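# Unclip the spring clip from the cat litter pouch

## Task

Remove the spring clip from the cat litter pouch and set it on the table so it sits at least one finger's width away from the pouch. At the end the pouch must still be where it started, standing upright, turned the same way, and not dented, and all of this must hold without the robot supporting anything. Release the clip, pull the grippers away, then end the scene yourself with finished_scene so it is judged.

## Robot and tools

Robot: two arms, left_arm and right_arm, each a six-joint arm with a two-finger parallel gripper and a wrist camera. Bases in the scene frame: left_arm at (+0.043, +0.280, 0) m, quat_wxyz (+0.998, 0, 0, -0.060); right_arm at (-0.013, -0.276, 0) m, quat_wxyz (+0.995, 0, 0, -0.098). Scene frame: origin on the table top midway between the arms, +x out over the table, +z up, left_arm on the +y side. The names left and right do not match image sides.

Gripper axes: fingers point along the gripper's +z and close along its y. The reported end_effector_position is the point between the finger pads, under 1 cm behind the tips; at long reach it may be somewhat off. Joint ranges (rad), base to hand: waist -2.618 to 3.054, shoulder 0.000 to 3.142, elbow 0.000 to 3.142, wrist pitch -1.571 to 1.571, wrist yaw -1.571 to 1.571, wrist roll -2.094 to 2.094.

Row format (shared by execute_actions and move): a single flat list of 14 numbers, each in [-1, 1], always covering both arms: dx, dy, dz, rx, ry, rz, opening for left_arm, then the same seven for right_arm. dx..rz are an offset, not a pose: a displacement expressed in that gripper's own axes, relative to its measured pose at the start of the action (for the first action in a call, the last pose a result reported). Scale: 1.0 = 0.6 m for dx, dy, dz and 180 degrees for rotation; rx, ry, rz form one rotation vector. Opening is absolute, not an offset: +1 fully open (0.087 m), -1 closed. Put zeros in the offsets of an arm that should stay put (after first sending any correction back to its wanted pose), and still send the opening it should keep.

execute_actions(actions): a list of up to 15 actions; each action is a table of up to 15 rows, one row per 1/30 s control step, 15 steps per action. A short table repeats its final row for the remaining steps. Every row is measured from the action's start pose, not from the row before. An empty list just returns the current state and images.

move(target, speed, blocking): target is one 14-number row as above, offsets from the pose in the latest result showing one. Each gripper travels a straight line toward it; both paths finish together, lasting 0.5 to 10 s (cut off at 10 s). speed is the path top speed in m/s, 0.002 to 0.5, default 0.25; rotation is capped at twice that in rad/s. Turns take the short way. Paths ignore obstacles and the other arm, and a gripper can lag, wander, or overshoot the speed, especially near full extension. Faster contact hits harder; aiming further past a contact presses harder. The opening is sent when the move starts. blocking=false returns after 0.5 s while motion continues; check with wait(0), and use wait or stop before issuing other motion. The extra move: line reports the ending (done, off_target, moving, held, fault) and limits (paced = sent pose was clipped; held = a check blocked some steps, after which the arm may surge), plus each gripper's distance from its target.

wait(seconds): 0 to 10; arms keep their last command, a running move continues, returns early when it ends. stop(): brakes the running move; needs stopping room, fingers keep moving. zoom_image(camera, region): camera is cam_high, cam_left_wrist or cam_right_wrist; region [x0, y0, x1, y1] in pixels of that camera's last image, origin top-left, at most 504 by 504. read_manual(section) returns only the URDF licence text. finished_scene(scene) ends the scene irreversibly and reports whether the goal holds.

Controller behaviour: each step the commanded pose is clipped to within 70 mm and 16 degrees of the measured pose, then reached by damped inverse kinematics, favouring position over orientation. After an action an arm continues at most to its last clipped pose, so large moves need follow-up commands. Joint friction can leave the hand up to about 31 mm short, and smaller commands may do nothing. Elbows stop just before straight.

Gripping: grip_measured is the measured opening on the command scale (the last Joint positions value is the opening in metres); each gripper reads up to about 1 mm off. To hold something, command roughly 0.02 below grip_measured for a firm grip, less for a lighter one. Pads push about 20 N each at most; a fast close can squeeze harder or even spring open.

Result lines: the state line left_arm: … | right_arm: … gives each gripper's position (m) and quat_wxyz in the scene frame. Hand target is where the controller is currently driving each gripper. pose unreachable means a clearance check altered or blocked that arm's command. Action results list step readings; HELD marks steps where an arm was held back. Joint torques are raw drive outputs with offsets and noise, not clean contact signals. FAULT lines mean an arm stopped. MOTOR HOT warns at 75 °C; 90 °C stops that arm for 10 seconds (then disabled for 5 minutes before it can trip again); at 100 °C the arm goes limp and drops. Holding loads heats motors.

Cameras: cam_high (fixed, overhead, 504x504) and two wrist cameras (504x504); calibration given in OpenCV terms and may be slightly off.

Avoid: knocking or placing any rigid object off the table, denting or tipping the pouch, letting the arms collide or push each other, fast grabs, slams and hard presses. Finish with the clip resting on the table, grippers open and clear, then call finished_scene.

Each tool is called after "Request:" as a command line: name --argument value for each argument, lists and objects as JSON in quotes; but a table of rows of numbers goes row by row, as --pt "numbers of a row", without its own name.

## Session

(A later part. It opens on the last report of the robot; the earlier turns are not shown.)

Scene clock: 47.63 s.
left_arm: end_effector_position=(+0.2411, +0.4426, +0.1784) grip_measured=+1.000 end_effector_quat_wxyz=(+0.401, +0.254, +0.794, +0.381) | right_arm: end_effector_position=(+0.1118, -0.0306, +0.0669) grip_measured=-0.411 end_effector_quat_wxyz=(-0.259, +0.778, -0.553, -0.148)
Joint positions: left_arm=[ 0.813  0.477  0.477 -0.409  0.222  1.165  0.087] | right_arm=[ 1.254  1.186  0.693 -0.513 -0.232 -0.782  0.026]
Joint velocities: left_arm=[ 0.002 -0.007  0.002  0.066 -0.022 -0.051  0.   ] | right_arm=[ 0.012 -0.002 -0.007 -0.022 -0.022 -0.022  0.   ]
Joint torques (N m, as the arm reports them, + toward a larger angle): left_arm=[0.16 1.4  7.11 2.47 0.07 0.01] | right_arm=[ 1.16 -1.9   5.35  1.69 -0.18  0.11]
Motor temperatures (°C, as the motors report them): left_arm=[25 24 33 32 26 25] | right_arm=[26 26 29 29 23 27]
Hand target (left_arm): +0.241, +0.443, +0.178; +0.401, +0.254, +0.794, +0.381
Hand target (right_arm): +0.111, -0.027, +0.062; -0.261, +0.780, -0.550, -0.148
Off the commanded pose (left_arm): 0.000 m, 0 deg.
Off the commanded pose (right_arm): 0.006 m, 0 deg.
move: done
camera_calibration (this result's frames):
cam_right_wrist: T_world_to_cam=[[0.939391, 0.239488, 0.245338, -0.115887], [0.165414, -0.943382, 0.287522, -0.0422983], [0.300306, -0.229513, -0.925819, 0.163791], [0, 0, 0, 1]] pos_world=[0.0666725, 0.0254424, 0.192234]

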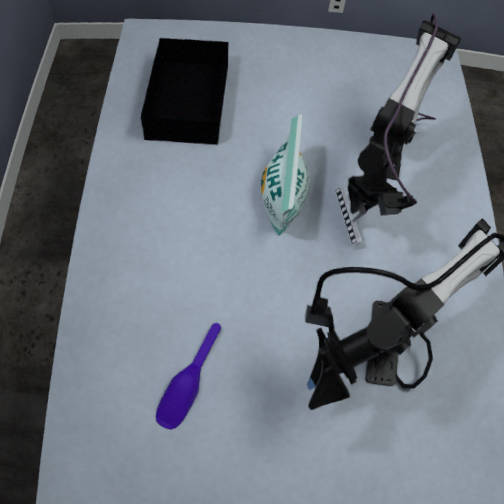

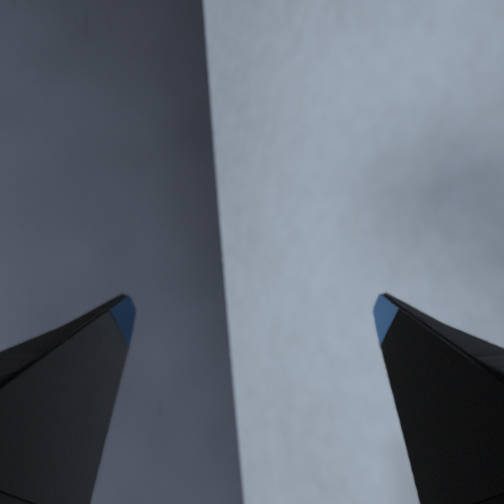

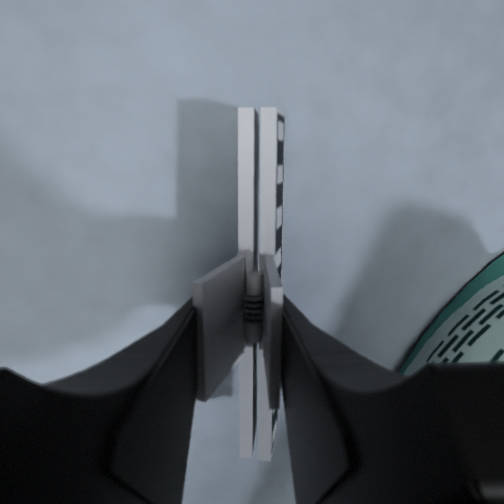

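Request:
move --target '[0,0,0,0,0,0,1,0.022,0.011,0.035,0,0,0,-0.62]' --speed 0.02

Request:
move --target '[0,0,0,0,0,0,1,0,0,0,0,0,0,-0.1]'

Request:
move --target '[0,0,0,0,0,0,1,0,0,0,0,0,0,0.6]'

Request:
move --target '[0,0,0,0,0,0,1,-0.16,-0.07,-0.25,0.058,0.03,0.09,0.6]' --speed 0.12

Scene clock: 51.43 s.
left_arm: end_effector_position=(+0.2411, +0.4426, +0.1784) grip_measured=+1.000 end_effector_quat_wxyz=(+0.401, +0.254, +0.794, +0.381) | right_arm: end_effector_position=(+0.1114, -0.0370, +0.0489) grip_measured=-0.411 end_effector_quat_wxyz=(-0.253, +0.779, -0.557, -0.140)
Joint positions: left_arm=[ 0.813  0.477  0.477 -0.409  0.222  1.165  0.087] | right_arm=[ 1.254  1.198  0.634 -0.458 -0.216 -0.782  0.026]
Joint velocities: left_arm=[-0.007  0.002  0.007 -0.007  0.037  0.022  0.   ] | right_arm=[-0.007 -0.002 -0.002  0.007  0.007 -0.022 -0.001]
Joint torques (N m, as the arm reports them, + toward a larger angle): left_arm=[0.15 1.41 7.12 2.46 0.08 0.01] | right_arm=[ 0.14 -1.45  4.39  2.01 -0.39  0.08]
Motor temperatures (°C, as the motors report them): left_arm=[25 24 33 33 26 25] | right_arm=[26 26 29 29 23 27]
Hand target (left_arm): +0.241, +0.443, +0.178; +0.401, +0.254, +0.794, +0.381
Hand target (right_arm): +0.111, -0.031, +0.042; -0.259, +0.778, -0.553, -0.148
Off the commanded pose (left_arm): 0.000 m, 0 deg.
Off the commanded pose (right_arm): 0.010 m, 1 deg.
move: done
camera_calibration (this result's frames):
cam_right_wrist: T_world_to_cam=[[0.94046, 0.236728, 0.243915, -0.109717], [0.156542, -0.93862, 0.307387, -0.0428578], [0.301711, -0.250902, -0.919793, 0.144532], [0, 0, 0, 1]] pos_world=[0.0662863, 0.0220093, 0.172875]

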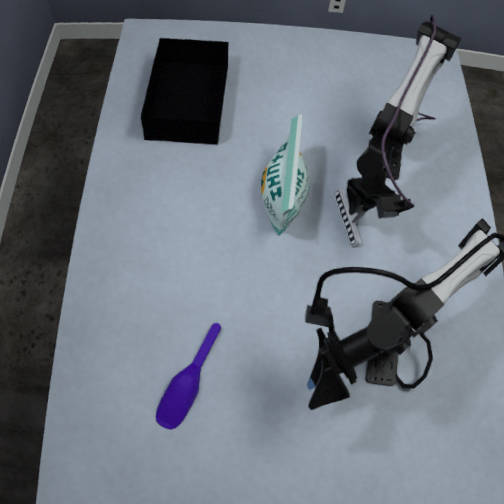

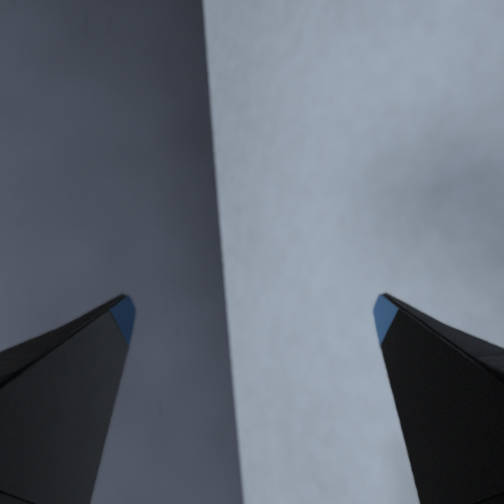

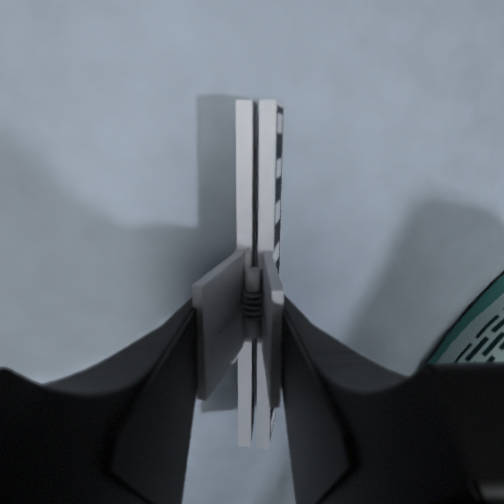

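Scene clock: 51.93 s.
left_arm: end_effector_position=(+0.2411, +0.4426, +0.1784) grip_measured=+1.000 end_effector_quat_wxyz=(+0.401, +0.254, +0.794, +0.381) | right_arm: end_effector_position=(+0.1114, -0.0370, +0.0488) grip_measured=-0.100 end_effector_quat_wxyz=(-0.252, +0.779, -0.557, -0.140)
Joint positions: left_arm=[ 0.813  0.477  0.477 -0.409  0.222  1.165  0.087] | right_arm=[ 1.254  1.198  0.634 -0.458 -0.216 -0.782  0.039]
Joint velocities: left_arm=[0.007 0.017 0.002 0.007 0.007 0.022 0.   ] | right_arm=[ 0.002 -0.007  0.002 -0.007 -0.022  0.007  0.   ]
Joint torques (N m, as the arm reports them, + toward a larger angle): left_arm=[0.16 1.38 7.08 2.45 0.08 0.01] | right_arm=[-0.13 -3.3   5.98  1.37 -0.25  0.06]
Motor temperatures (°C, as the motors report them): left_arm=[25 24 33 33 26 25] | right_arm=[26 26 29 29 23 27]
Hand target (left_arm): +0.241, +0.443, +0.178; +0.401, +0.254, +0.794, +0.381
Hand target (right_arm): +0.111, -0.037, +0.049; -0.253, +0.779, -0.557, -0.140
Off the commanded pose (left_arm): 0.000 m, 0 deg.
Off the commanded pose (right_arm): 0.000 m, 0 deg.
move: done
camera_calibration (this result's frames):
cam_right_wrist: T_world_to_cam=[[0.940506, 0.236809, 0.24366, -0.109638], [0.1566, -0.938518, 0.307669, -0.0429268], [0.301538, -0.251208, -0.919766, 0.144495], [0, 0, 0, 1]] pos_world=[0.0662663, 0.021974, 0.172824]

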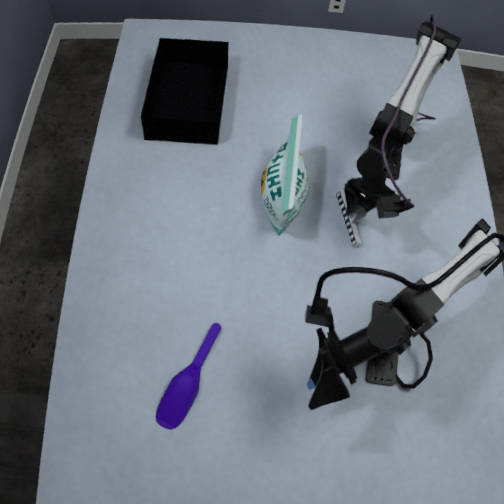

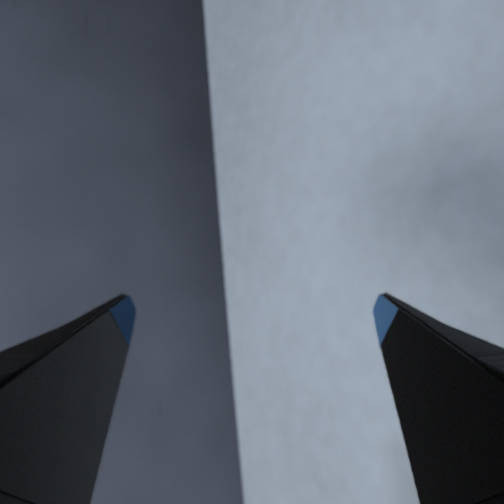

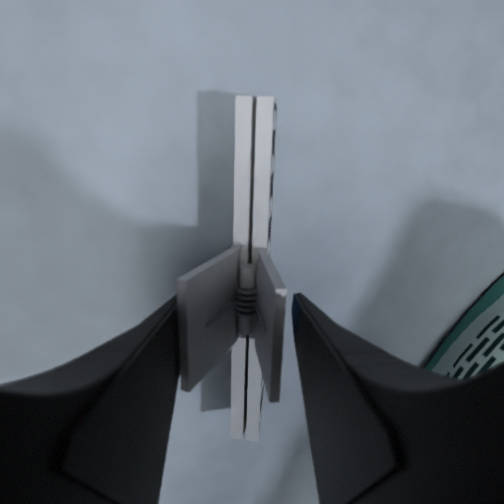

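Scene clock: 52.43 s.
left_arm: end_effector_position=(+0.2411, +0.4426, +0.1784) grip_measured=+1.000 end_effector_quat_wxyz=(+0.401, +0.254, +0.794, +0.381) | right_arm: end_effector_position=(+0.1114, -0.0370, +0.0488) grip_measured=+0.600 end_effector_quat_wxyz=(-0.252, +0.779, -0.557, -0.140)
Joint positions: left_arm=[ 0.813  0.477  0.477 -0.409  0.222  1.165  0.087] | right_arm=[ 1.254  1.198  0.634 -0.458 -0.216 -0.782  0.07 ]
Joint velocities: left_arm=[ 0.002 -0.012 -0.002  0.037  0.037 -0.007  0.   ] | right_arm=[-0.002 -0.012 -0.012 -0.022  0.037  0.007  0.001]
Joint torques (N m, as the arm reports them, + toward a larger angle): left_arm=[0.15 1.41 7.1  2.46 0.08 0.01] | right_arm=[-0.15 -3.28  5.98  1.37 -0.24  0.06]
Motor temperatures (°C, as the motors report them): left_arm=[25 24 33 33 26 25] | right_arm=[26 26 29 29 23 27]
Hand target (left_arm): +0.241, +0.443, +0.178; +0.401, +0.254, +0.794, +0.381
Hand target (right_arm): +0.111, -0.037, +0.049; -0.252, +0.779, -0.557, -0.140
Off the commanded pose (left_arm): 0.000 m, 0 deg.
Off the commanded pose (right_arm): 0.000 m, 0 deg.
move: done
camera_calibration (this result's frames):
cam_right_wrist: T_world_to_cam=[[0.940506, 0.236809, 0.24366, -0.109638], [0.1566, -0.938518, 0.307669, -0.0429268], [0.301538, -0.251208, -0.919766, 0.144495], [0, 0, 0, 1]] pos_world=[0.0662663, 0.021974, 0.172824]

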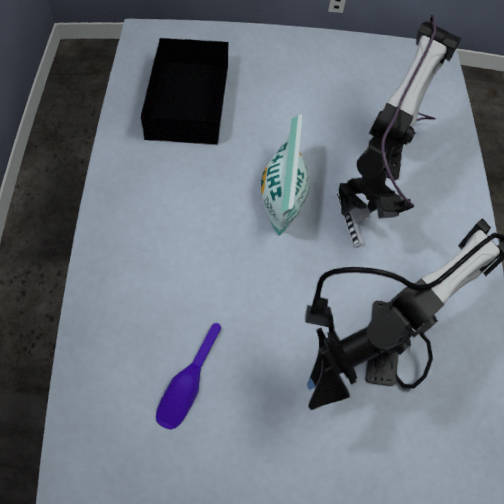

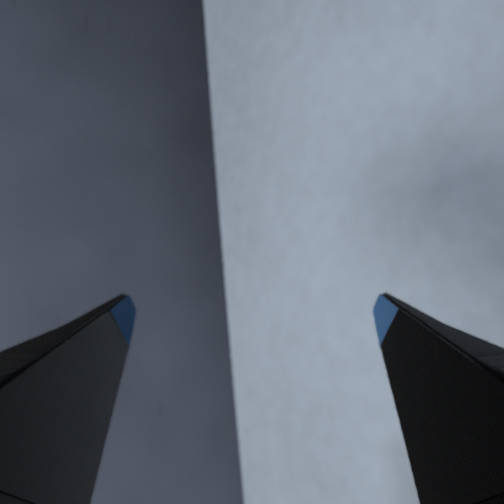

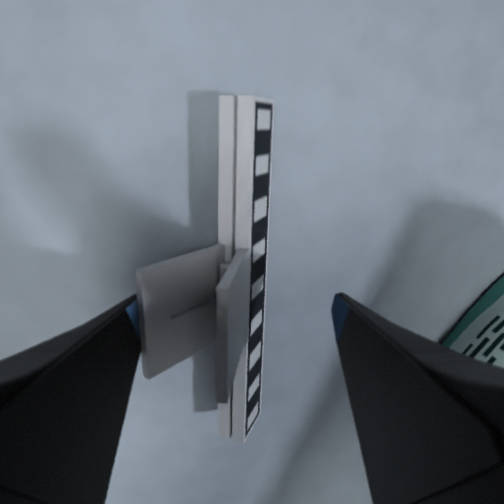

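Scene clock: 54.60 s.
left_arm: end_effector_position=(+0.2411, +0.4426, +0.1784) grip_measured=+1.000 end_effector_quat_wxyz=(+0.401, +0.254, +0.794, +0.381) | right_arm: end_effector_position=(+0.1116, -0.0341, +0.2282) grip_measured=+0.600 end_effector_quat_wxyz=(-0.275, +0.671, -0.683, -0.089)
Joint positions: left_arm=[ 0.813  0.477  0.477 -0.409  0.222  1.165  0.087] | right_arm=[ 1.383  1.232  1.375 -1.131  0.053 -0.384  0.07 ]
Joint velocities: left_arm=[-0.012  0.012 -0.002  0.007 -0.051 -0.037  0.   ] | right_arm=[ 0.007  0.007 -0.007  0.007 -0.037  0.037 -0.001]
Joint torques (N m, as the arm reports them, + toward a larger angle): left_arm=[0.16 1.41 7.13 2.46 0.08 0.01] | right_arm=[ 0.87 -2.48  7.35  1.33 -0.02  0.12]
Motor temperatures (°C, as the motors report them): left_arm=[25 24 33 33 26 25] | right_arm=[26 26 29 29 23 27]
Hand target (left_arm): +0.241, +0.443, +0.178; +0.401, +0.254, +0.794, +0.381
Hand target (right_arm): +0.110, -0.032, +0.232; -0.275, +0.671, -0.683, -0.088
Off the commanded pose (left_arm): 0.000 m, 0 deg.
Off the commanded pose (right_arm): 0.005 m, 0 deg.
move: done
camera_calibration (this result's frames):
cam_right_wrist: T_world_to_cam=[[0.962329, -0.097803, 0.253686, -0.170335], [-0.176857, -0.933857, 0.310859, -0.058774], [0.206503, -0.344015, -0.915975, 0.316726], [0, 0, 0, 1]] pos_world=[0.0881183, 0.0374129, 0.351595]

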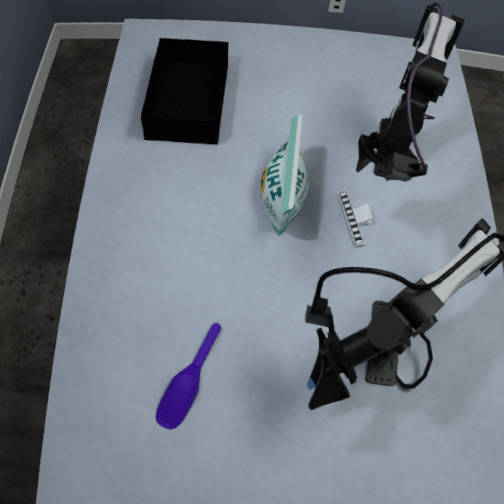

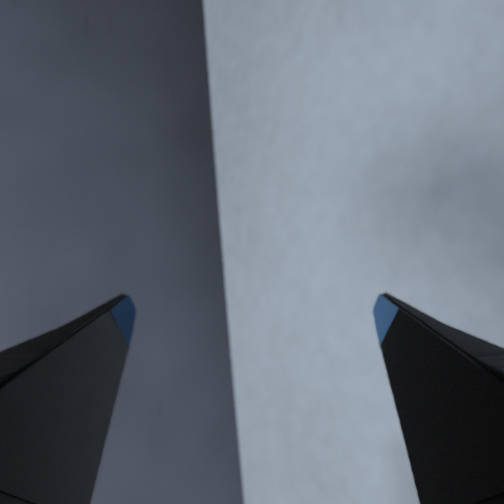

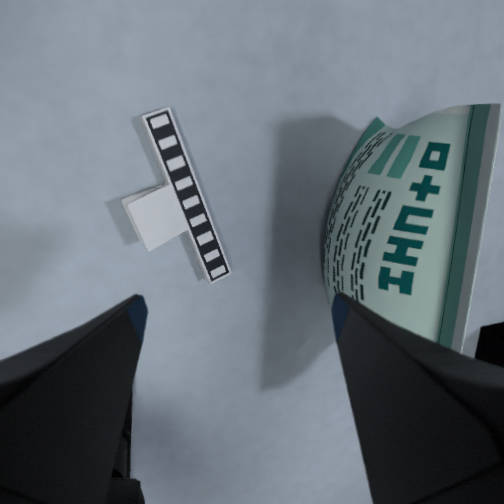

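Request:
move --target '[0,0,0,0,0,0,1,0.113,-0.23,0.057,0.02,0,-0.013,-0.2]' --speed 0.12

Request:
move --target '[0,0,0,0,0,0,1,0.03,0,0.05,0,0,0,-0.2]' --speed 0.04

Scene clock: 59.40 s.
left_arm: end_effector_position=(+0.2411, +0.4426, +0.1784) grip_measured=+1.000 end_effector_quat_wxyz=(+0.401, +0.254, +0.794, +0.381) | right_arm: end_effector_position=(+0.2505, -0.0902, +0.1964) grip_measured=-0.200 end_effector_quat_wxyz=(-0.282, +0.678, -0.676, -0.059)
Joint positions: left_arm=[ 0.813  0.477  0.477 -0.409  0.222  1.165  0.087] | right_arm=[ 0.795  1.364  1.336 -0.995 -0.214 -0.916  0.035]
Joint velocities: left_arm=[ 0.017 -0.012  0.007  0.051  0.022  0.007  0.   ] | right_arm=[-0.017 -0.007 -0.002 -0.11  -0.066 -0.095 -0.001]
Joint torques (N m, as the arm reports them, + toward a larger angle): left_arm=[0.15 1.37 7.1  2.46 0.08 0.02] | right_arm=[-0.87 -4.33  6.3   1.61 -0.35 -0.01]
Motor temperatures (°C, as the motors report them): left_arm=[25 24 34 33 26 25] | right_arm=[26 26 29 29 23 27]
Hand target (left_arm): +0.241, +0.443, +0.178; +0.401, +0.254, +0.794, +0.381
Hand target (right_arm): +0.257, -0.087, +0.199; -0.294, +0.677, -0.672, -0.059
Off the commanded pose (left_arm): 0.000 m, 0 deg.
Off the commanded pose (right_arm): 0.008 m, 2 deg.
move: done
camera_calibration (this result's frames):
cam_right_wrist: T_world_to_cam=[[0.94677, -0.0879199, 0.309673, -0.307682], [-0.194116, -0.92333, 0.331331, -0.0754446], [0.2568, -0.373807, -0.891247, 0.219413], [0, 0, 0, 1]] pos_world=[0.220313, -0.0146935, 0.315829]

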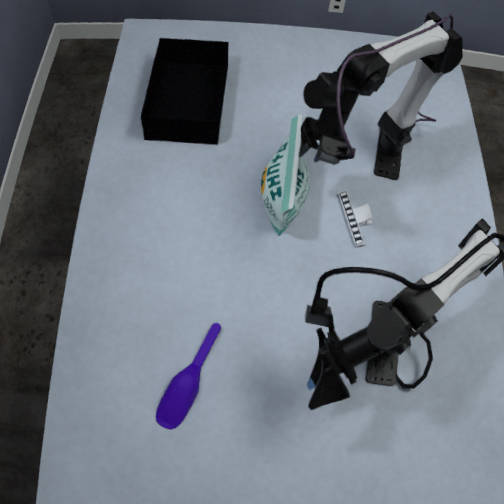

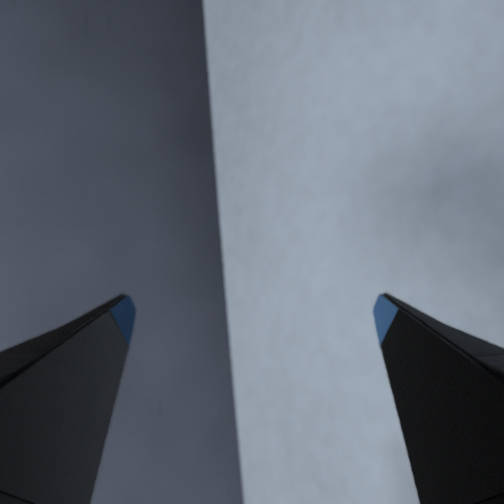

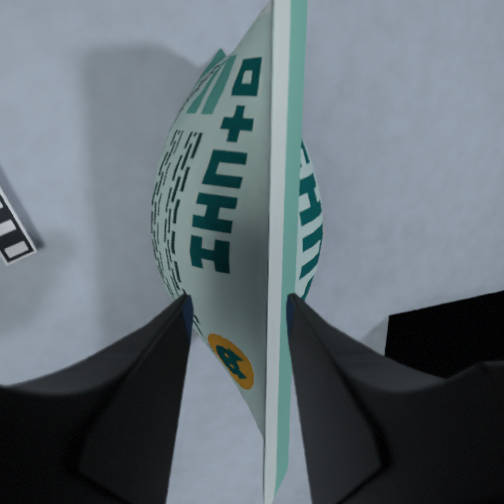

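Scene clock: 60.60 s.
left_arm: end_effector_position=(+0.2411, +0.4426, +0.1784) grip_measured=+1.000 end_effector_quat_wxyz=(+0.401, +0.254, +0.794, +0.381) | right_arm: end_effector_position=(+0.2572, -0.0924, +0.1698) grip_measured=-0.200 end_effector_quat_wxyz=(-0.282, +0.679, -0.676, -0.055)
Joint positions: left_arm=[ 0.813  0.477  0.477 -0.409  0.222  1.165  0.087] | right_arm=[ 0.777  1.364  1.23  -0.891 -0.217 -0.934  0.035]
Joint velocities: left_arm=[-0.007  0.007 -0.012  0.037  0.037 -0.022  0.   ] | right_arm=[-0.007  0.007 -0.012 -0.051 -0.037 -0.037  0.001]
Joint torques (N m, as the arm reports them, + toward a larger angle): left_arm=[0.15 1.38 7.12 2.46 0.08 0.01] | right_arm=[-0.98 -4.01  4.98  1.6  -0.37  0.01]
Motor temperatures (°C, as the motors report them): left_arm=[25 24 34 33 26 25] | right_arm=[26 26 29 29 23 27]
Hand target (left_arm): +0.241, +0.443, +0.178; +0.401, +0.254, +0.794, +0.381
Hand target (right_arm): +0.261, -0.092, +0.163; -0.282, +0.678, -0.676, -0.059
Off the commanded pose (left_arm): 0.000 m, 0 deg.
Off the commanded pose (right_arm): 0.008 m, 0 deg.
move: done
camera_calibration (this result's frames):
cam_right_wrist: T_world_to_cam=[[0.945212, -0.0871231, 0.314618, -0.306304], [-0.196458, -0.921492, 0.335047, -0.067269], [0.260728, -0.378499, -0.888121, 0.191243], [0, 0, 0, 1]] pos_world=[0.226444, -0.0162885, 0.288754]

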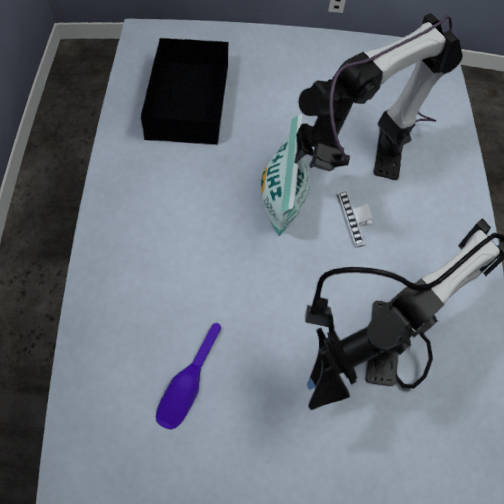

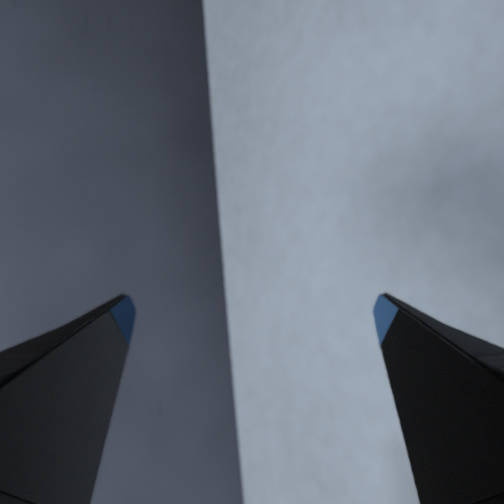

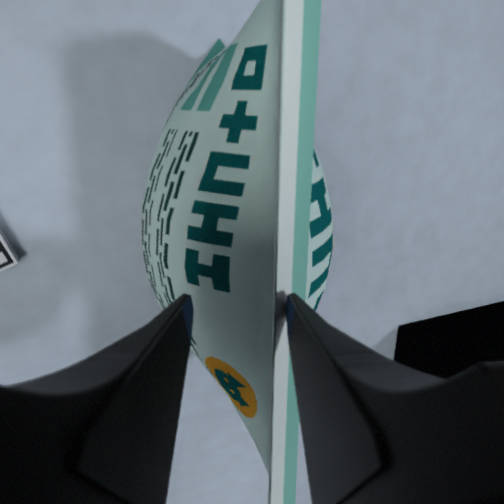

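Request:
move --target '[0,0,0,0,0,0,1,-0.02,-0.04,0.005,0,0,0,0]' --speed 0.03

Request:
move --target '[0,0,0,0,0,0,1,0.015,0,0.03,0,0,0,-0.3]' --speed 0.03

Scene clock: 64.60 s.
left_arm: end_effector_position=(+0.2411, +0.4426, +0.1784) grip_measured=+1.000 end_effector_quat_wxyz=(+0.401, +0.254, +0.794, +0.381) | right_arm: end_effector_position=(+0.2756, -0.0802, +0.1752) grip_measured=+0.000 end_effector_quat_wxyz=(-0.281, +0.680, -0.675, -0.056)
Joint positions: left_arm=[ 0.813  0.477  0.477 -0.409  0.222  1.165  0.087] | right_arm=[ 0.777  1.452  1.326 -0.902 -0.218 -0.938  0.044]
Joint velocities: left_arm=[-0.002 -0.007 -0.007 -0.022  0.037  0.066  0.   ] | right_arm=[-0.012  0.002  0.002 -0.037 -0.066 -0.066 -0.001]
Joint torques (N m, as the arm reports them, + toward a larger angle): left_arm=[0.16 1.39 7.12 2.46 0.08 0.02] | right_arm=[-1.14 -5.07  7.79  1.21 -0.3  -0.02]
Motor temperatures (°C, as the motors report them): left_arm=[25 24 34 33 26 25] | right_arm=[26 26 29 29 23 27]
Hand target (left_arm): +0.241, +0.443, +0.178; +0.401, +0.254, +0.794, +0.381
Hand target (right_arm): +0.280, -0.082, +0.180; -0.282, +0.679, -0.676, -0.055
Off the commanded pose (left_arm): 0.000 m, 0 deg.
Off the commanded pose (right_arm): 0.007 m, 0 deg.
move: done
camera_calibration (this result's frames):
cam_right_wrist: T_world_to_cam=[[0.946055, -0.0828506, 0.313234, -0.324041], [-0.192417, -0.921479, 0.33742, -0.055683], [0.260683, -0.37949, -0.887712, 0.195695], [0, 0, 0, 1]] pos_world=[0.244832, -0.00389349, 0.29401]

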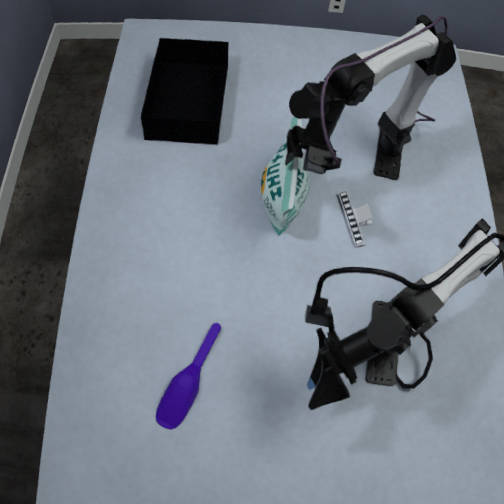

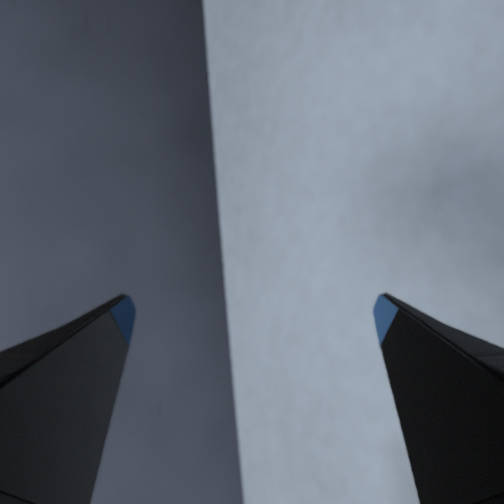

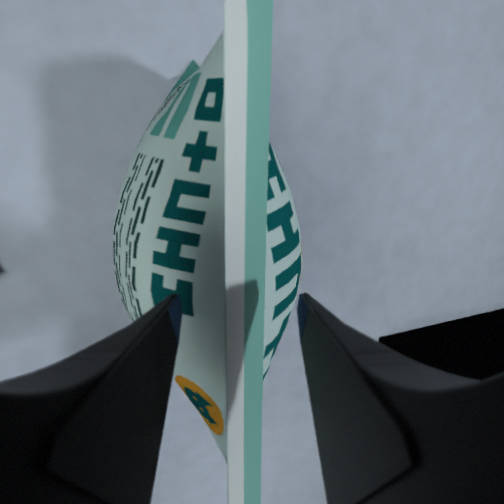

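Scene clock: 65.63 s.
left_arm: end_effector_position=(+0.2411, +0.4426, +0.1784) grip_measured=+1.000 end_effector_quat_wxyz=(+0.401, +0.254, +0.794, +0.381) | right_arm: end_effector_position=(+0.2772, -0.0792, +0.1618) grip_measured=-0.300 end_effector_quat_wxyz=(-0.279, +0.681, -0.675, -0.056)
Joint positions: left_arm=[ 0.813  0.477  0.477 -0.409  0.222  1.165  0.087] | right_arm=[ 0.777  1.458  1.28  -0.854 -0.218 -0.94   0.031]
Joint velocities: left_arm=[ 0.017  0.002  0.002  0.081  0.022 -0.051  0.   ] | right_arm=[-0.007  0.002 -0.002  0.037 -0.066 -0.051  0.001]
Joint torques (N m, as the arm reports them, + toward a larger angle): left_arm=[0.15 1.38 7.1  2.46 0.08 0.01] | right_arm=[-0.96 -5.1   5.16  1.62 -0.3  -0.01]
Motor temperatures (°C, as the motors report them): left_arm=[25 24 34 33 26 25] | right_arm=[26 26 29 29 23 27]
Hand target (left_arm): +0.241, +0.443, +0.178; +0.401, +0.254, +0.794, +0.381
Hand target (right_arm): +0.281, -0.080, +0.156; -0.280, +0.680, -0.675, -0.056
Off the commanded pose (left_arm): 0.000 m, 0 deg.
Off the commanded pose (right_arm): 0.007 m, 0 deg.
move: done
camera_calibration (this result's frames):
cam_right_wrist: T_world_to_cam=[[0.946981, -0.0801031, 0.311144, -0.320976], [-0.189815, -0.920831, 0.340646, -0.0511576], [0.259225, -0.381645, -0.887214, 0.183933], [0, 0, 0, 1]] pos_world=[0.246567, -0.00262139, 0.280485]

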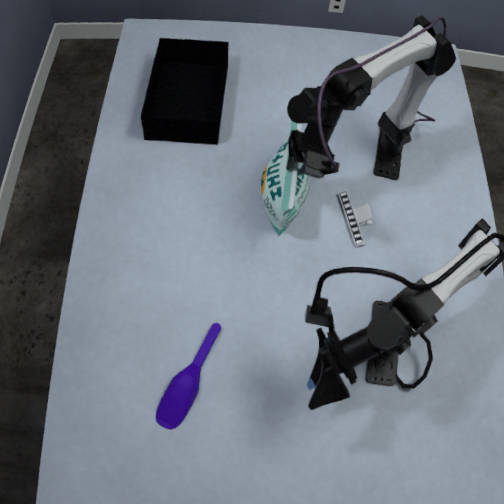

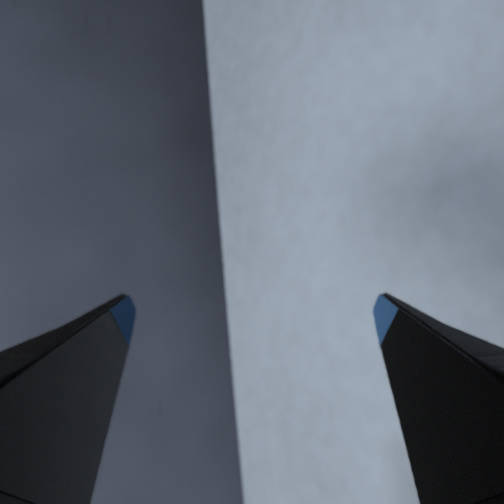

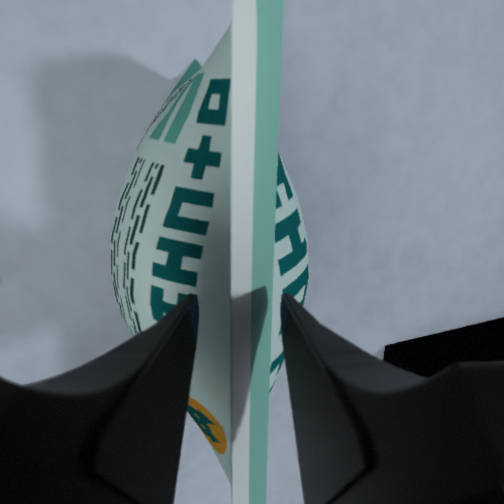

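Request:
move --target '[0,0,0,0,0,0,1,0,-0.012,0,0,0,0,-0.7]'

Request:
move --target '[0,0,0,0,0,0,1,0,0,0,0,0,0,-0.85]'

Request:
move --target '[0,0,0,0,0,0,1,-0.012,-0.043,-0.01,0,0,0,-0.85]' --speed 0.02

Scene clock: 69.23 s.
left_arm: end_effector_position=(+0.2411, +0.4426, +0.1784) grip_measured=+1.000 end_effector_quat_wxyz=(+0.401, +0.254, +0.794, +0.381) | right_arm: end_effector_position=(+0.2791, -0.0797, +0.1586) grip_measured=-0.700 end_effector_quat_wxyz=(-0.275, +0.683, -0.674, -0.055)
Joint positions: left_arm=[ 0.813  0.477  0.477 -0.409  0.222  1.165  0.087] | right_arm=[ 0.774  1.469  1.28  -0.852 -0.218 -0.947  0.013]
Joint velocities: left_arm=[ 0.002  0.002 -0.017 -0.007 -0.022  0.037  0.   ] | right_arm=[-0.007  0.002 -0.007 -0.007 -0.066 -0.037 -0.001]
Joint torques (N m, as the arm reports them, + toward a larger angle): left_arm=[0.15 1.37 7.11 2.46 0.08 0.02] | right_arm=[-1.03 -5.13  7.97  1.21 -0.33  0.02]
Motor temperatures (°C, as the motors report them): left_arm=[25 24 34 33 26 25] | right_arm=[26 26 29 29 23 27]
Hand target (left_arm): +0.241, +0.443, +0.178; +0.401, +0.254, +0.794, +0.381
Hand target (right_arm): +0.284, -0.080, +0.164; -0.279, +0.681, -0.675, -0.056
Off the commanded pose (left_arm): 0.000 m, 0 deg.
Off the commanded pose (right_arm): 0.007 m, 0 deg.
move: done
camera_calibration (this result's frames):
cam_right_wrist: T_world_to_cam=[[0.948347, -0.0754947, 0.30812, -0.321274], [-0.186081, -0.919009, 0.347557, -0.0521376], [0.256926, -0.386941, -0.885588, 0.180409], [0, 0, 0, 1]] pos_world=[0.248626, -0.0023619, 0.27688]

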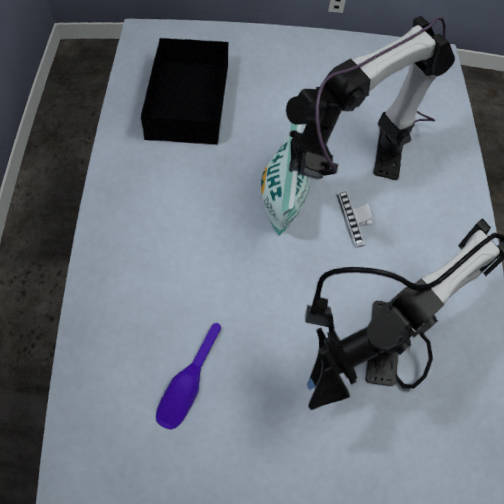

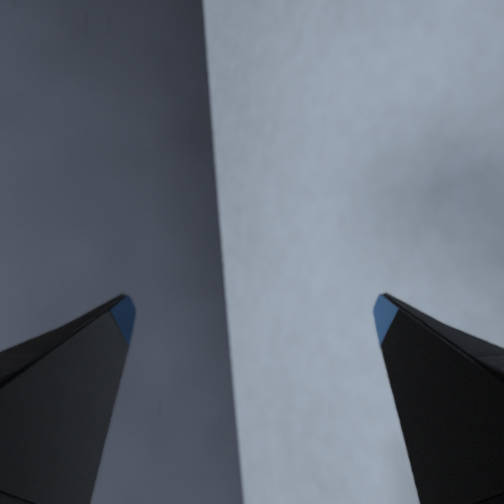

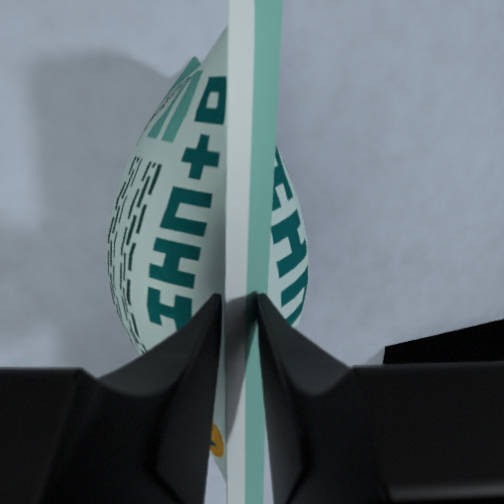

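Scene clock: 69.73 s.
left_arm: end_effector_position=(+0.2411, +0.4426, +0.1784) grip_measured=+1.000 end_effector_quat_wxyz=(+0.401, +0.254, +0.794, +0.381) | right_arm: end_effector_position=(+0.2791, -0.0797, +0.1586) grip_measured=-0.849 end_effector_quat_wxyz=(-0.275, +0.683, -0.674, -0.055)
Joint positions: left_arm=[ 0.813  0.477  0.477 -0.409  0.222  1.165  0.087] | right_arm=[ 0.774  1.469  1.28  -0.852 -0.218 -0.947  0.007]
Joint velocities: left_arm=[ 0.007  0.002 -0.007  0.066 -0.081  0.037  0.   ] | right_arm=[ 0.002  0.002 -0.007 -0.066  0.037  0.037  0.   ]
Joint torques (N m, as the arm reports them, + toward a larger angle): left_arm=[0.16 1.37 7.09 2.46 0.08 0.01] | right_arm=[-0.07 -6.06  6.16  1.33 -0.27  0.07]
Motor temperatures (°C, as the motors report them): left_arm=[25 24 34 33 26 25] | right_arm=[26 26 29 29 23 27]
Hand target (left_arm): +0.241, +0.443, +0.178; +0.401, +0.254, +0.794, +0.381
Hand target (right_arm): +0.279, -0.080, +0.159; -0.275, +0.683, -0.674, -0.055
Off the commanded pose (left_arm): 0.000 m, 0 deg.
Off the commanded pose (right_arm): 0.000 m, 0 deg.
move: done
camera_calibration (this result's frames):
cam_right_wrist: T_world_to_cam=[[0.948347, -0.0754947, 0.30812, -0.321274], [-0.186081, -0.919009, 0.347557, -0.0521376], [0.256926, -0.386941, -0.885588, 0.180409], [0, 0, 0, 1]] pos_world=[0.248626, -0.0023619, 0.27688]

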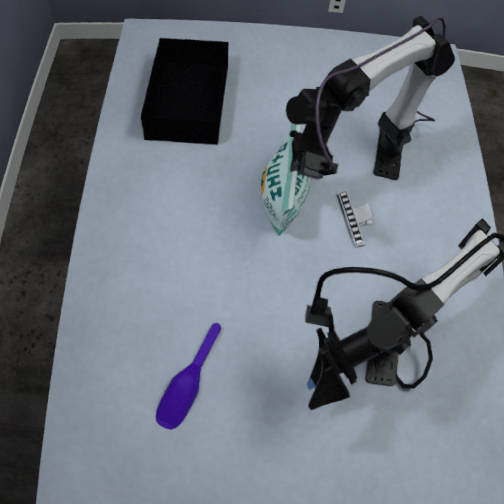

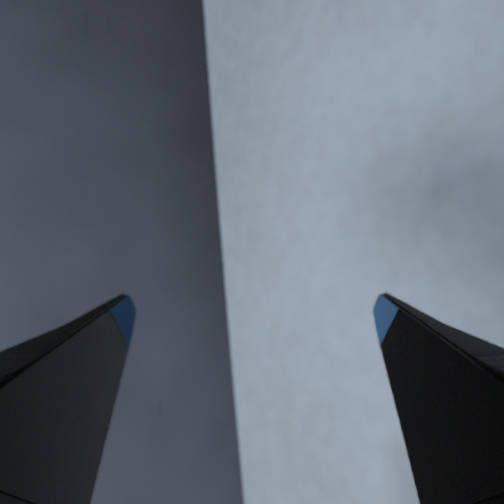

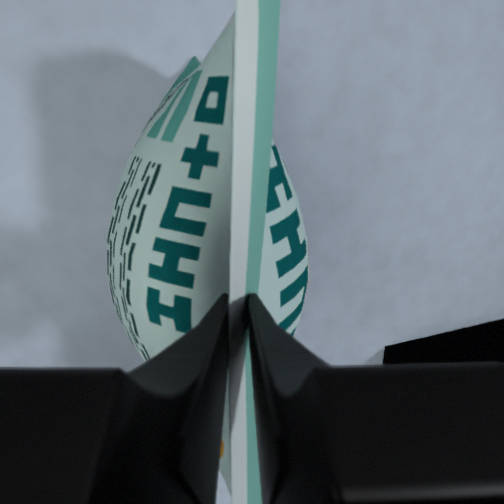

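Scene clock: 71.33 s.
left_arm: end_effector_position=(+0.2411, +0.4426, +0.1784) grip_measured=+1.000 end_effector_quat_wxyz=(+0.401, +0.254, +0.794, +0.381) | right_arm: end_effector_position=(+0.2885, -0.0796, +0.1616) grip_measured=-0.849 end_effector_quat_wxyz=(-0.252, +0.685, -0.681, -0.063)
Joint positions: left_arm=[ 0.813  0.477  0.477 -0.409  0.222  1.165  0.087] | right_arm=[ 0.754  1.546  1.384 -0.932 -0.232 -0.963  0.007]
Joint velocities: left_arm=[-0.002 -0.002  0.007 -0.037 -0.022 -0.081  0.   ] | right_arm=[-0.007 -0.012 -0.017  0.007  0.066 -0.051 -0.001]
Joint torques (N m, as the arm reports them, + toward a larger angle): left_arm=[0.16 1.39 7.1  2.46 0.07 0.02] | right_arm=[-1.21 -6.46  8.59  1.4  -0.27 -0.06]
Motor temperatures (°C, as the motors report them): left_arm=[25 24 34 33 26 25] | right_arm=[26 26 30 29 23 27]
Hand target (left_arm): +0.241, +0.443, +0.178; +0.401, +0.254, +0.794, +0.381
Hand target (right_arm): +0.301, -0.078, +0.175; -0.275, +0.683, -0.674, -0.055
Off the commanded pose (left_arm): 0.000 m, 0 deg.
Off the commanded pose (right_arm): 0.018 m, 3 deg.
move: off_target (right_arm)
camera_calibration (this result's frames):
cam_right_wrist: T_world_to_cam=[[0.96129, -0.068961, 0.266771, -0.32765], [-0.169683, -0.910971, 0.375952, -0.0600043], [0.217095, -0.406665, -0.887408, 0.190884], [0, 0, 0, 1]] pos_world=[0.263345, 0.000368352, 0.279358]

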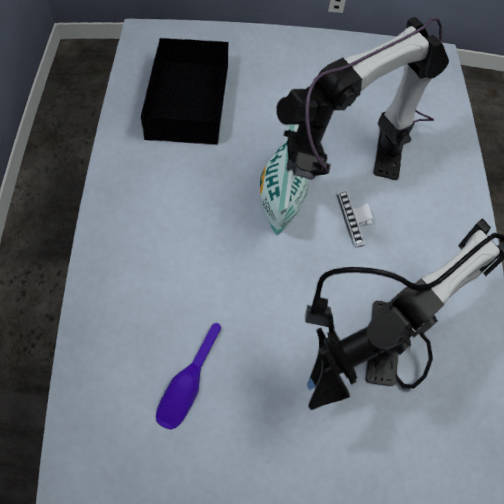

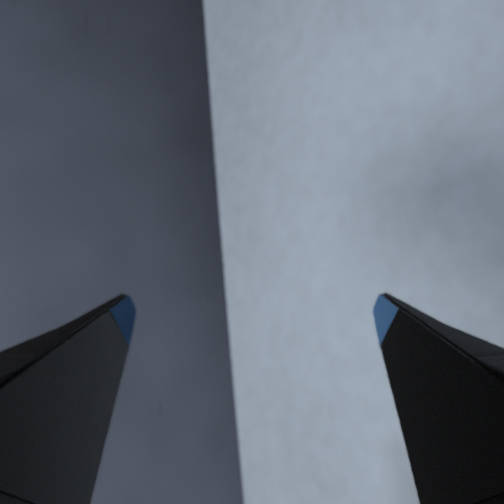

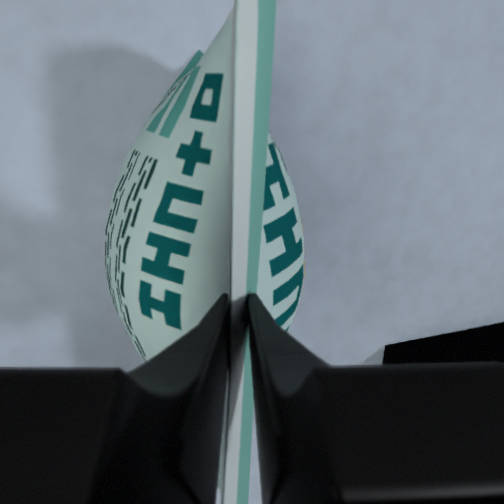

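Request:
execute_actions --actions '[[[0,0,0,0,0,0,1,-0.017,-0.04,-0.022,0.012,-0.01,0,-0.88]],[[0,0,0,0,0,0,1,-0.012,-0.03,-0.015,0.012,-0.01,0,-0.88]]]'

Scene clock: 73.73 s.
left_arm: end_effector_position=(+0.2411, +0.4426, +0.1784) grip_measured=+1.000 end_effector_quat_wxyz=(+0.401, +0.254, +0.794, +0.381) | right_arm: end_effector_position=(+0.3011, -0.0781, +0.1789) grip_measured=-0.880 end_effector_quat_wxyz=(-0.263, +0.676, -0.684, -0.072)
Joint positions: left_arm=[ 0.813  0.477  0.477 -0.409  0.222  1.165  0.087] | right_arm=[ 0.724  1.582  1.481 -0.978 -0.263 -0.966  0.005]
Joint velocities: left_arm=[ 0.017 -0.017 -0.002  0.007 -0.051 -0.037  0.   ] | right_arm=[-0.007 -0.012 -0.002  0.007 -0.037  0.007  0.   ]
Joint torques (N m, as the arm reports them, + toward a larger angle): left_arm=[0.16 1.37 7.11 2.46 0.08 0.02] | right_arm=[-1.15 -6.35  8.03  1.38 -0.29 -0.03]
Motor temperatures (°C, as the motors report them): left_arm=[25 24 34 34 26 25] | right_arm=[26 26 30 29 23 27]
Hand target (left_arm): +0.241, +0.443, +0.178; +0.401, +0.254, +0.794, +0.381
Hand target (right_arm): +0.312, -0.078, +0.188; -0.280, +0.674, -0.681, -0.065
Off the commanded pose (left_arm): 0.000 m, 0 deg.
Off the commanded pose (right_arm): 0.014 m, 2 deg.
Step readings (end_effector_position; steps 1 to 15: 1st action; 16 to 30: 2nd action):
0: left_arm (+0.2411, +0.4426, +0.1784) | right_arm (+0.2884, -0.0796, +0.1616)
1: left_arm (+0.2411, +0.4426, +0.1784) | right_arm (+0.2884, -0.0797, +0.1626)
2: left_arm (+0.2411, +0.4426, +0.1784) | right_arm (+0.2902, -0.0796, +0.1643)
4: left_arm (+0.2411, +0.4426, +0.1784) | right_arm (+0.2938, -0.0798, +0.1669)
8: left_arm (+0.2411, +0.4426, +0.1784) | right_arm (+0.2967, -0.0792, +0.1706)
15: left_arm (+0.2411, +0.4426, +0.1784) | right_arm (+0.2972, -0.0787, +0.1723)
16: left_arm (+0.2411, +0.4426, +0.1784) | right_arm (+0.2973, -0.0788, +0.1728)
17: left_arm (+0.2411, +0.4426, +0.1784) | right_arm (+0.2982, -0.0788, +0.1741)
19: left_arm (+0.2411, +0.4426, +0.1784) | right_arm (+0.2999, -0.0786, +0.1763)
23: left_arm (+0.2411, +0.4426, +0.1784) | right_arm (+0.3010, -0.0781, +0.1786)
30: end_effector_position above
camera_calibration (this result's frames):
cam_right_wrist: T_world_to_cam=[[0.960141, -0.089008, 0.264967, -0.345232], [-0.18124, -0.919911, 0.34773, -0.0551936], [0.212795, -0.381893, -0.899376, 0.209427], [0, 0, 0, 1]] pos_world=[0.276903, -0.00152289, 0.299021]

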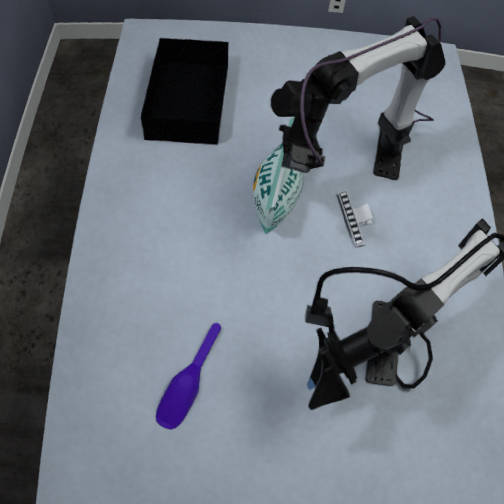

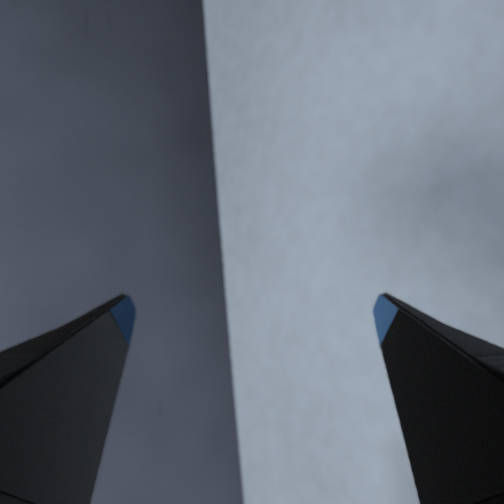

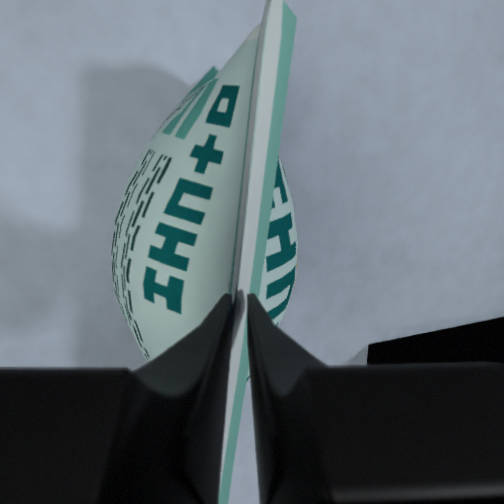

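Slipped out, but the pouch is back near its place with a small yaw.

Request:
move --target '[0,0,0,0,0,0,1,0.05,0.05,-0.25,0,0,0,0.5]'

Request:
finished_scene --scene 1

Scene clock: 77.20 s.
left_arm: end_effector_position=(+0.2411, +0.4426, +0.1784) grip_measured=+1.000 end_effector_quat_wxyz=(+0.401, +0.254, +0.794, +0.381) | right_arm: end_effector_position=(+0.2359, -0.1715, +0.2799) grip_measured=+0.500 end_effector_quat_wxyz=(-0.258, +0.678, -0.685, -0.070)
Joint positions: left_arm=[ 0.813  0.477  0.477 -0.409  0.222  1.165  0.087] | right_arm=[ 0.501  1.395  1.759 -1.518 -0.355 -1.181  0.066]
Joint velocities: left_arm=[-0.002  0.002  0.007 -0.022 -0.037 -0.022  0.   ] | right_arm=[-0.022 -0.002 -0.002  0.022 -0.007 -0.022  0.   ]
Joint torques (N m, as the arm reports them, + toward a larger angle): left_arm=[0.17 1.39 7.12 2.46 0.08 0.01] | right_arm=[-1.04 -3.51  6.61  0.96 -0.44  0.  ]
Motor temperatures (°C, as the motors report them): left_arm=[25 24 34 34 26 25] | right_arm=[26 26 30 29 23 27]
Hand target (left_arm): +0.241, +0.443, +0.178; +0.401, +0.254, +0.794, +0.381
Hand target (right_arm): +0.236, -0.173, +0.285; -0.262, +0.677, -0.684, -0.071
Off the commanded pose (left_arm): 0.000 m, 0 deg.
Off the commanded pose (right_arm): 0.005 m, 1 deg.
move: done
camera_calibration (this result's frames):
cam_right_wrist: T_world_to_cam=[[0.961721, -0.0850419, 0.260501, -0.316076], [-0.178271, -0.916127, 0.359069, -0.191276], [0.208116, -0.391764, -0.896219, 0.277061], [0, 0, 0, 1]] pos_world=[0.212218, -0.0935709, 0.399327]

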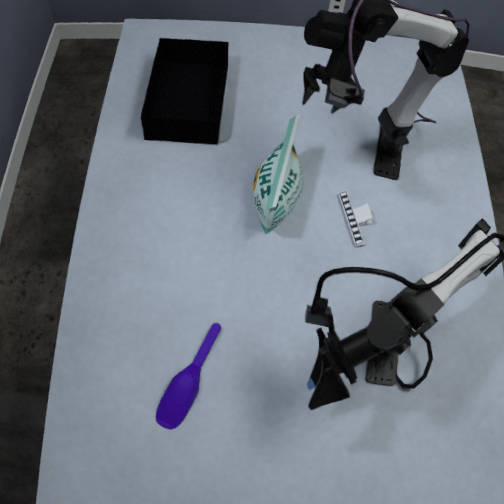

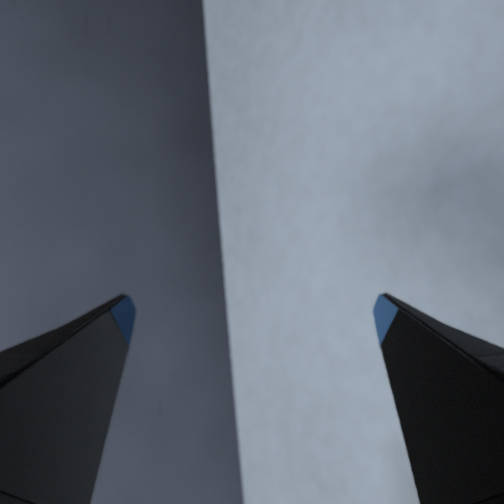

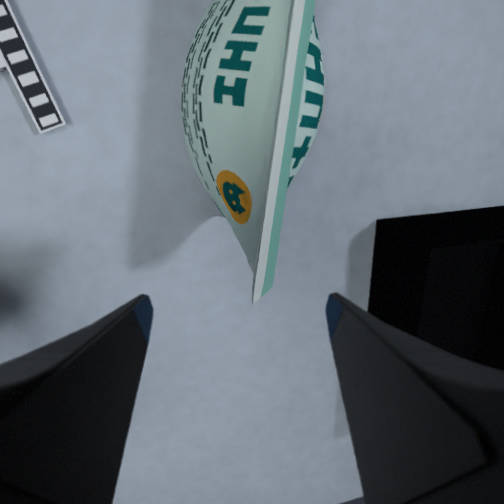

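The scene is finished: the task was done.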